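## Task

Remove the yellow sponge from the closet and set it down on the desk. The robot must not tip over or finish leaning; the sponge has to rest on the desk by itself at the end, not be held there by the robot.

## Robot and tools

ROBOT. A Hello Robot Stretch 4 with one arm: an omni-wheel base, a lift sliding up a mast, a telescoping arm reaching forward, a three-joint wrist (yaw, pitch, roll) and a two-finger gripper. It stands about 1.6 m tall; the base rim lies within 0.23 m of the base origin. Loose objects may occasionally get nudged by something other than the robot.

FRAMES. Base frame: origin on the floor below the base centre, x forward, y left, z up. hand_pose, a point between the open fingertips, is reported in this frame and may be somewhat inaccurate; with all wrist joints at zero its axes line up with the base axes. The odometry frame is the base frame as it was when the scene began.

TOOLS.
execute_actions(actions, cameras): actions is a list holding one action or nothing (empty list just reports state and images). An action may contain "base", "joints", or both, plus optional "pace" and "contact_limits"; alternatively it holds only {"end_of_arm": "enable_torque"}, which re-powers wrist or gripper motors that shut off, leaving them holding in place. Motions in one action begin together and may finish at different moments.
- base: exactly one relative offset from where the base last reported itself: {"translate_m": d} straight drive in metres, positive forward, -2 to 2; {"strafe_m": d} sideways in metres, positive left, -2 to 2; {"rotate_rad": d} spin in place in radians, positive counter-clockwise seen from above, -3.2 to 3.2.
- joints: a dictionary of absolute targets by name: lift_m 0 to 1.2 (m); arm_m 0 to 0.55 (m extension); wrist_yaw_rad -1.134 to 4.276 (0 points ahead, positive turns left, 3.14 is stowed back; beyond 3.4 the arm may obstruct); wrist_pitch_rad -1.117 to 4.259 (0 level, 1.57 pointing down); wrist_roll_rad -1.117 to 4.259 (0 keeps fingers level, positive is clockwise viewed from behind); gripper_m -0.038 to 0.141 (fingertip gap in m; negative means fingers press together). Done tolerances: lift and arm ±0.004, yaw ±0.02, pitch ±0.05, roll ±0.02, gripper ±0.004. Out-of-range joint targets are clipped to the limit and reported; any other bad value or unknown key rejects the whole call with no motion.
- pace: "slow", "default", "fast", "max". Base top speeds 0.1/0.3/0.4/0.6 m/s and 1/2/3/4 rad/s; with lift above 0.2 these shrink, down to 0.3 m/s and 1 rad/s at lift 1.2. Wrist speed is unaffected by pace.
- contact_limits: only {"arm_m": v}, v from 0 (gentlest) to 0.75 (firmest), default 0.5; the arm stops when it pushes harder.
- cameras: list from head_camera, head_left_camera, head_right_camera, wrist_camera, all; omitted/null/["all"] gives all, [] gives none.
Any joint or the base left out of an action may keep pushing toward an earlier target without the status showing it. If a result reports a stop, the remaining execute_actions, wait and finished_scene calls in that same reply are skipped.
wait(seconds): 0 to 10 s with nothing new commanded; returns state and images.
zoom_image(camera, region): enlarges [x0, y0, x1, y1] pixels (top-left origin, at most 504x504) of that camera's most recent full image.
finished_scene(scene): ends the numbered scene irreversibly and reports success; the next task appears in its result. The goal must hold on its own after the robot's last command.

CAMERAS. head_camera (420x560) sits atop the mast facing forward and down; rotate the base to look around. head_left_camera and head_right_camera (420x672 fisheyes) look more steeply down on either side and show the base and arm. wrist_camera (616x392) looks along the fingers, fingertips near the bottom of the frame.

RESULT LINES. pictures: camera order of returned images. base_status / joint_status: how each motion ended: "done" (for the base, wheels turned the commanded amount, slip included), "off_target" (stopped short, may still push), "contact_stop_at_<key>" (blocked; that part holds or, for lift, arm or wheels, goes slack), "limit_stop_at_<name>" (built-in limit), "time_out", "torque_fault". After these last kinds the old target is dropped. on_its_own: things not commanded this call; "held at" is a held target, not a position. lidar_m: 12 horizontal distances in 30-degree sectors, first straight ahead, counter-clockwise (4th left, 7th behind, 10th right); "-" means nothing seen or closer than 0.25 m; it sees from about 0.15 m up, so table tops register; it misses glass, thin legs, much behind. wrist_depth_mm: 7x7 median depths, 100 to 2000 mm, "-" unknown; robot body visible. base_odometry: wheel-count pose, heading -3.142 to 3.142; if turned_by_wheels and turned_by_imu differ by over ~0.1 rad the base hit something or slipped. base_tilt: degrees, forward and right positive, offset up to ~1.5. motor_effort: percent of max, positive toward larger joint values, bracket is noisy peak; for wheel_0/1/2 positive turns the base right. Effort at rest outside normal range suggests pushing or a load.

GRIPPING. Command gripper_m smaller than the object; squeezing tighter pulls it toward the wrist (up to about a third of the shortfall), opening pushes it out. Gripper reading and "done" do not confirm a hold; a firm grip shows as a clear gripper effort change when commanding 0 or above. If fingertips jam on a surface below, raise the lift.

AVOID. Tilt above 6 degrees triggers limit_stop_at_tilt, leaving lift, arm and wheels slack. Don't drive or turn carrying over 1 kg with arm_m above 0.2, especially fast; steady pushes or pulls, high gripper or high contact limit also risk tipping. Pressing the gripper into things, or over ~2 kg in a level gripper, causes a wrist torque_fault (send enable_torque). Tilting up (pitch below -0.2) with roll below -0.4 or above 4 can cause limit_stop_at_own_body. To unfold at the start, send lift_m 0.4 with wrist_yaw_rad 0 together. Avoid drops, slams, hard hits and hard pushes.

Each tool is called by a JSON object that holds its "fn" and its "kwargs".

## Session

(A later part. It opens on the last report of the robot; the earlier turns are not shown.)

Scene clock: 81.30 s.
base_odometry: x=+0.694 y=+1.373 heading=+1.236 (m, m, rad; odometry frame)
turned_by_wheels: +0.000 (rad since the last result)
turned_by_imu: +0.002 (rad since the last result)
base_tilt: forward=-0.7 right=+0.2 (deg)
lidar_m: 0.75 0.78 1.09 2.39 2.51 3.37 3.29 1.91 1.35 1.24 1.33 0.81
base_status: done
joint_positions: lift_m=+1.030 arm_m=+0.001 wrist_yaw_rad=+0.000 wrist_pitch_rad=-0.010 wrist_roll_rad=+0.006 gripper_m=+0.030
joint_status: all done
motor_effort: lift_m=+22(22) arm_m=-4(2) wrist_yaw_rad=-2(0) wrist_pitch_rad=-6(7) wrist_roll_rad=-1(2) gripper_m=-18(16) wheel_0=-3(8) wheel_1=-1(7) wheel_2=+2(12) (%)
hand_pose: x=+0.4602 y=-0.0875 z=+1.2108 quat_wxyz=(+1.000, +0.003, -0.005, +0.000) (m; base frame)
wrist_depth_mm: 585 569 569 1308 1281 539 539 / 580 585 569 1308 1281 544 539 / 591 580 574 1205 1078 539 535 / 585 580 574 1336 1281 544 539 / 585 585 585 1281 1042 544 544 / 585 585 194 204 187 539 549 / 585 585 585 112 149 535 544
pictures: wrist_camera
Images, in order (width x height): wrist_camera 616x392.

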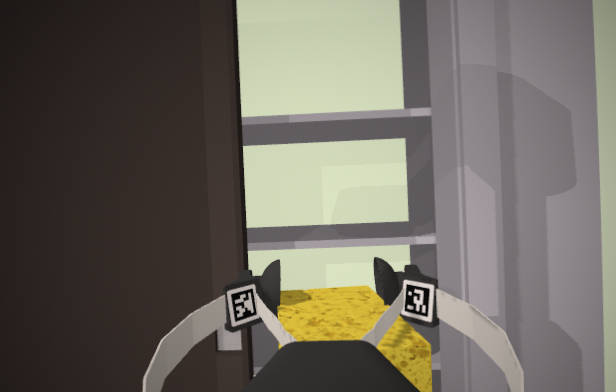

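Holding it. Desk is behind.

{"fn": "execute_actions", "kwargs": {"actions": [{"base":{"rotate_rad":3.14}}], "cameras": []}}

{"fn": "execute_actions", "kwargs": {"actions": [{"base":{"translate_m":1.5}}]}}

Scene clock: 85.70 s.
base_odometry: x=+0.694 y=+1.373 heading=-1.908 (m, m, rad; odometry frame)
turned_by_wheels: +3.139 (rad since the last result)
turned_by_imu: +3.205 (rad since the last result)
base_tilt: forward=-0.7 right=+0.2 (deg)
lidar_m: 2.39 1.84 1.29 1.26 1.35 0.80 0.75 0.78 1.15 2.39 2.49 3.38
base_status: done
joint_positions: lift_m=+1.030 arm_m=+0.001 wrist_yaw_rad=+0.000 wrist_pitch_rad=-0.010 wrist_roll_rad=+0.006 gripper_m=+0.030
joint_status: not commanded
motor_effort: lift_m=+22(21) arm_m=-4(4) wrist_yaw_rad=-2(0) wrist_pitch_rad=-6(7) wrist_roll_rad=+0(1) gripper_m=-17(17) wheel_0=-3(6) wheel_1=-2(6) wheel_2=-3(9) (%)
hand_pose: x=+0.4602 y=-0.0874 z=+1.2108 quat_wxyz=(+1.000, +0.003, -0.005, +0.000) (m; base frame)
wrist_depth_mm: 1921 - - - - - - / 1983 - - - - - - / 1863 - - - - - - / 1863 - - - - - - / 1921 - - - - - - / 1808 - 193 204 187 - - / 1756 - - 112 149 - -
pictures: none
No camera images: the call's "cameras" was empty. Leave "cameras" out to get every camera's image.

Scene clock: 92.20 s.
base_odometry: x=+0.199 y=-0.043 heading=-1.907 (m, m, rad; odometry frame)
turned_by_wheels: +0.000 (rad since the last result)
turned_by_imu: -0.002 (rad since the last result)
base_tilt: forward=-0.7 right=+0.2 (deg)
lidar_m: 0.88 0.95 1.29 1.28 1.36 1.84 2.28 2.40 2.49 2.40 2.50 0.97
base_status: done
joint_positions: lift_m=+1.030 arm_m=+0.001 wrist_yaw_rad=+0.000 wrist_pitch_rad=-0.010 wrist_roll_rad=+0.006 gripper_m=+0.030
joint_status: not commanded
motor_effort: lift_m=+22(21) arm_m=-4(4) wrist_yaw_rad=-2(2) wrist_pitch_rad=-7(6) wrist_roll_rad=-2(1) gripper_m=-18(18) wheel_0=+2(8) wheel_1=+1(7) wheel_2=-1(11) (%)
hand_pose: x=+0.4602 y=-0.0874 z=+1.2108 quat_wxyz=(+1.000, +0.003, -0.005, +0.000) (m; base frame)
wrist_depth_mm: 1576 1576 1537 1576 1537 1499 1537 / 1618 1576 1537 1537 1537 1537 1537 / 1576 1576 1576 1537 1537 1499 1537 / 1618 1576 1576 1576 1537 1537 1499 / 1618 1618 1661 1576 1576 1576 1576 / 1618 1537 193 204 186 1499 1499 / 1229 1118 1182 112 149 1537 1499
pictures: head_camera, head_left_camera, head_right_camera, wrist_camera
Images, in order (width x height): head_camera 420x560, head_left_camera 420x672, head_right_camera 420x672, wrist_camera 616x392.

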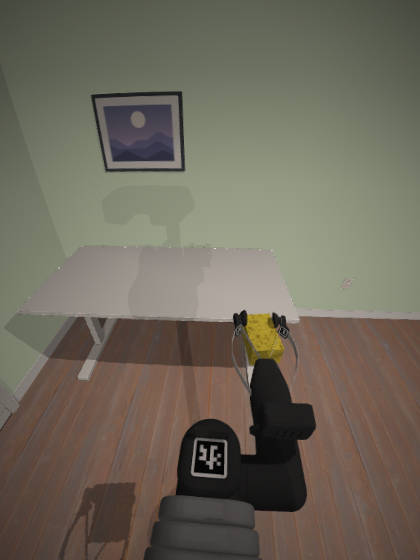

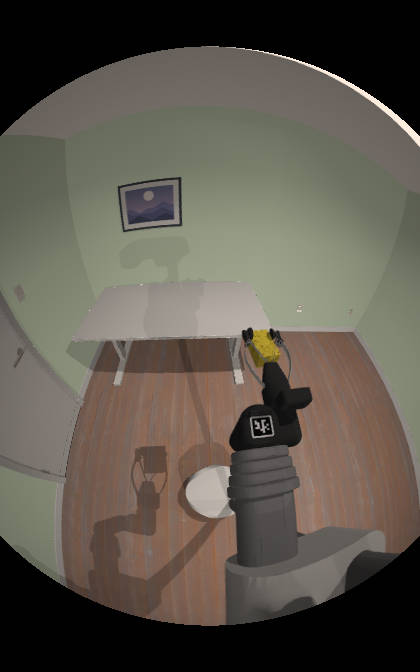

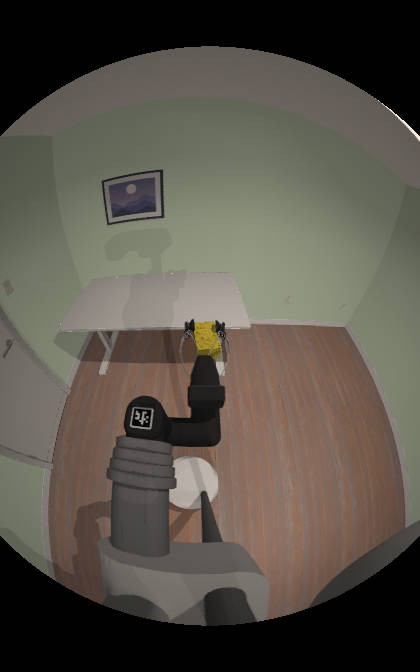

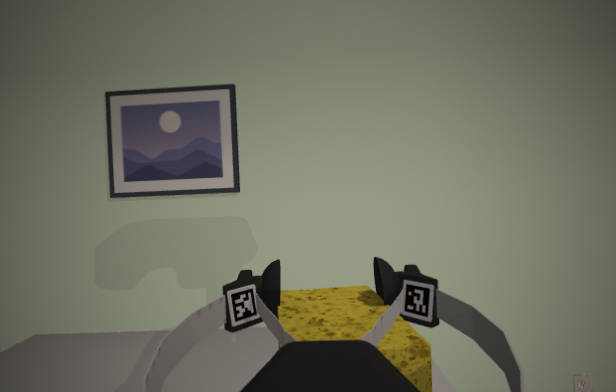

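{"fn": "execute_actions", "kwargs": {"actions": [{"base":{"strafe_m":0.45},"joints":{"arm_m":0.3}}], "cameras": []}}

{"fn": "execute_actions", "kwargs": {"actions": [{"base":{"translate_m":0.35},"joints":{"lift_m":0.7}}], "cameras": ["head_camera","wrist_camera"]}}

Scene clock: 96.67 s.
base_odometry: x=+0.623 y=-0.191 heading=-1.907 (m, m, rad; odometry frame)
turned_by_wheels: +0.000 (rad since the last result)
turned_by_imu: +0.002 (rad since the last result)
base_tilt: forward=-0.7 right=+0.2 (deg)
lidar_m: 0.87 0.92 0.88 0.83 0.93 1.18 2.26 2.36 3.00 2.86 2.49 0.96
base_status: done
joint_positions: lift_m=+1.030 arm_m=+0.299 wrist_yaw_rad=+0.000 wrist_pitch_rad=-0.010 wrist_roll_rad=+0.006 gripper_m=+0.030
joint_status: all done
motor_effort: lift_m=+21(22) arm_m=+5(6) wrist_yaw_rad=-2(1) wrist_pitch_rad=-6(6) wrist_roll_rad=-1(2) gripper_m=-16(17) wheel_0=-2(11) wheel_1=-1(10) wheel_2=+0(2) (%)
hand_pose: x=+0.7586 y=-0.0874 z=+1.2109 quat_wxyz=(+1.000, +0.003, -0.005, +0.000) (m; base frame)
wrist_depth_mm: 1255 1255 1255 1205 1205 1205 1205 / 1255 1229 1229 1229 1205 1229 1205 / 1255 1205 1229 1229 1229 1205 1160 / 1255 1229 1255 1229 1205 1205 1229 / 1281 1281 1255 1229 1205 1255 1205 / 1281 1281 194 204 186 1229 1205 / 1308 1118 1160 112 149 1042 1098
pictures: none
No camera images: the call's "cameras" was empty. Leave "cameras" out to get every camera's image.

Scene clock: 99.33 s.
base_odometry: x=+0.508 y=-0.522 heading=-1.907 (m, m, rad; odometry frame)
turned_by_wheels: +0.000 (rad since the last result)
turned_by_imu: +0.000 (rad since the last result)
base_tilt: forward=-0.7 right=+0.2 (deg)
lidar_m: 0.54 0.54 0.77 0.81 0.88 1.24 2.68 2.74 2.98 2.84 0.83 0.58
base_status: done
joint_positions: lift_m=+0.700 arm_m=+0.299 wrist_yaw_rad=+0.000 wrist_pitch_rad=-0.010 wrist_roll_rad=+0.006 gripper_m=+0.030
joint_status: all done
motor_effort: lift_m=+14(18) arm_m=+5(5) wrist_yaw_rad=-3(3) wrist_pitch_rad=-6(7) wrist_roll_rad=-1(2) gripper_m=-18(17) wheel_0=+3(8) wheel_1=+3(7) wheel_2=+0(11) (%)
hand_pose: x=+0.7586 y=-0.0874 z=+0.8815 quat_wxyz=(+1.000, +0.003, -0.005, +0.000) (m; base frame)
wrist_depth_mm: 878 854 842 842 866 842 854 / 904 904 878 878 854 842 854 / 891 878 878 866 866 842 866 / 904 878 891 891 866 866 842 / 904 891 891 878 866 854 854 / 732 715 193 204 187 569 603 / 480 442 459 112 149 404 421
pictures: head_camera, wrist_camera
Images, in order (width x height): head_camera 420x560, wrist_camera 616x392.

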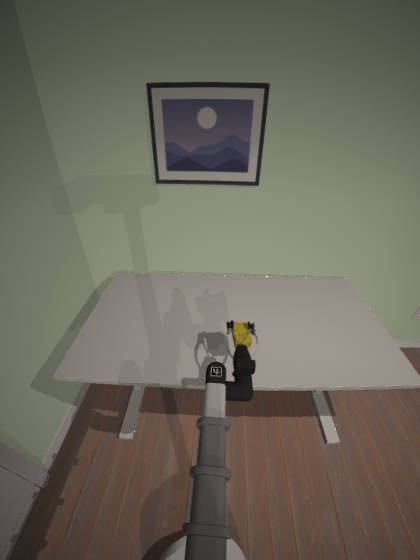

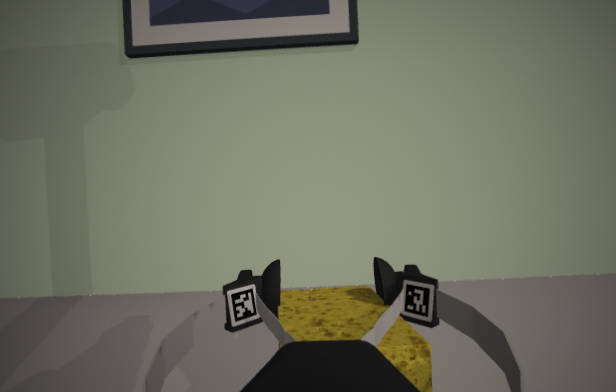

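{"fn": "execute_actions", "kwargs": {"actions": [{"joints":{"lift_m":0.6},"pace":"slow"}], "cameras": []}}

{"fn": "execute_actions", "kwargs": {"actions": [{"joints":{"gripper_m":0.14}}], "cameras": []}}

{"fn": "execute_actions", "kwargs": {"actions": [{"joints":{"arm_m":0.0,"lift_m":0.65}}], "cameras": ["head_camera"]}}

Scene clock: 103.73 s.
base_odometry: x=+0.508 y=-0.522 heading=-1.907 (m, m, rad; odometry frame)
turned_by_wheels: +0.000 (rad since the last result)
turned_by_imu: +0.001 (rad since the last result)
base_tilt: forward=-0.7 right=+0.2 (deg)
lidar_m: 0.55 0.56 0.77 0.80 0.89 1.23 2.70 2.75 2.98 2.85 0.83 0.59
base_status: not commanded
joint_positions: lift_m=+0.600 arm_m=+0.299 wrist_yaw_rad=+0.000 wrist_pitch_rad=-0.010 wrist_roll_rad=+0.006 gripper_m=+0.030
joint_status: all done
motor_effort: lift_m=+13(13) arm_m=+5(5) wrist_yaw_rad=-2(2) wrist_pitch_rad=-6(6) wrist_roll_rad=-1(1) gripper_m=-16(18) wheel_0=+3(3) wheel_1=+3(3) wheel_2=+0(0) (%)
hand_pose: x=+0.7586 y=-0.0874 z=+0.7815 quat_wxyz=(+1.000, +0.003, -0.005, +0.000) (m; base frame)
wrist_depth_mm: 904 917 878 866 866 854 842 / 904 891 878 878 866 866 842 / 904 878 878 878 866 842 854 / 904 891 904 878 866 854 854 / 904 768 723 676 634 603 569 / 389 377 193 204 187 301 320 / 254 235 242 112 149 215 223
pictures: none
No camera images: the call's "cameras" was empty. Leave "cameras" out to get every camera's image.

Scene clock: 105.83 s.
base_odometry: x=+0.508 y=-0.522 heading=-1.907 (m, m, rad; odometry frame)
turned_by_wheels: +0.000 (rad since the last result)
turned_by_imu: +0.000 (rad since the last result)
base_tilt: forward=-0.7 right=+0.3 (deg)
lidar_m: 0.54 0.54 0.75 0.83 0.89 1.25 2.68 2.73 2.97 2.86 0.84 0.61
base_status: not commanded
joint_positions: lift_m=+0.600 arm_m=+0.299 wrist_yaw_rad=+0.000 wrist_pitch_rad=-0.010 wrist_roll_rad=+0.006 gripper_m=+0.140
joint_status: all done
motor_effort: lift_m=+13(12) arm_m=+5(4) wrist_yaw_rad=+0(1) wrist_pitch_rad=-6(6) wrist_roll_rad=-2(1) gripper_m=+1(15) wheel_0=+3(3) wheel_1=+3(3) wheel_2=-1(0) (%)
hand_pose: x=+0.7586 y=-0.0874 z=+0.7815 quat_wxyz=(+1.000, +0.003, -0.005, +0.000) (m; base frame)
wrist_depth_mm: 891 891 891 866 866 842 842 / 904 891 878 866 866 866 842 / 891 878 878 878 866 854 854 / 891 878 904 891 878 866 854 / 904 778 715 676 634 591 574 / 389 343 219 213 208 211 322 / 254 247 245 112 160 216 223
pictures: none
No camera images: the call's "cameras" was empty. Leave "cameras" out to get every camera's image.

Scene clock: 107.83 s.
base_odometry: x=+0.508 y=-0.522 heading=-1.907 (m, m, rad; odometry frame)
turned_by_wheels: +0.000 (rad since the last result)
turned_by_imu: +0.000 (rad since the last result)
base_tilt: forward=-0.7 right=+0.2 (deg)
lidar_m: 0.54 0.58 0.76 0.82 0.88 1.22 2.71 2.74 2.99 2.84 0.85 0.59
base_status: not commanded
joint_positions: lift_m=+0.650 arm_m=+0.001 wrist_yaw_rad=+0.000 wrist_pitch_rad=-0.010 wrist_roll_rad=+0.006 gripper_m=+0.140
joint_status: all done
motor_effort: lift_m=+22(26) arm_m=-4(2) wrist_yaw_rad=-1(2) wrist_pitch_rad=-6(6) wrist_roll_rad=-1(1) gripper_m=-1(2) wheel_0=+3(3) wheel_1=+3(3) wheel_2=-1(1) (%)
hand_pose: x=+0.4602 y=-0.0874 z=+0.8308 quat_wxyz=(+1.000, +0.003, -0.005, +0.000) (m; base frame)
wrist_depth_mm: 1205 1182 1182 1138 1160 1182 1160 / 1182 1182 1205 1182 1160 1138 1160 / 1229 1182 1205 1182 1160 1160 1160 / 1229 1205 1229 1205 1160 1138 1138 / 1205 1205 1060 1008 931 878 831 / 564 504 219 455 418 211 466 / 368 362 353 112 362 347 343
pictures: head_camera
Images, in order (width x height): head_camera 420x560.

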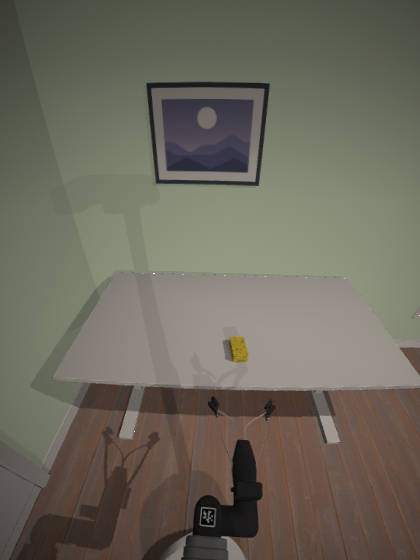

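{"fn": "finished_scene", "kwargs": {"scene": 1}}

The scene is finished: the task was done.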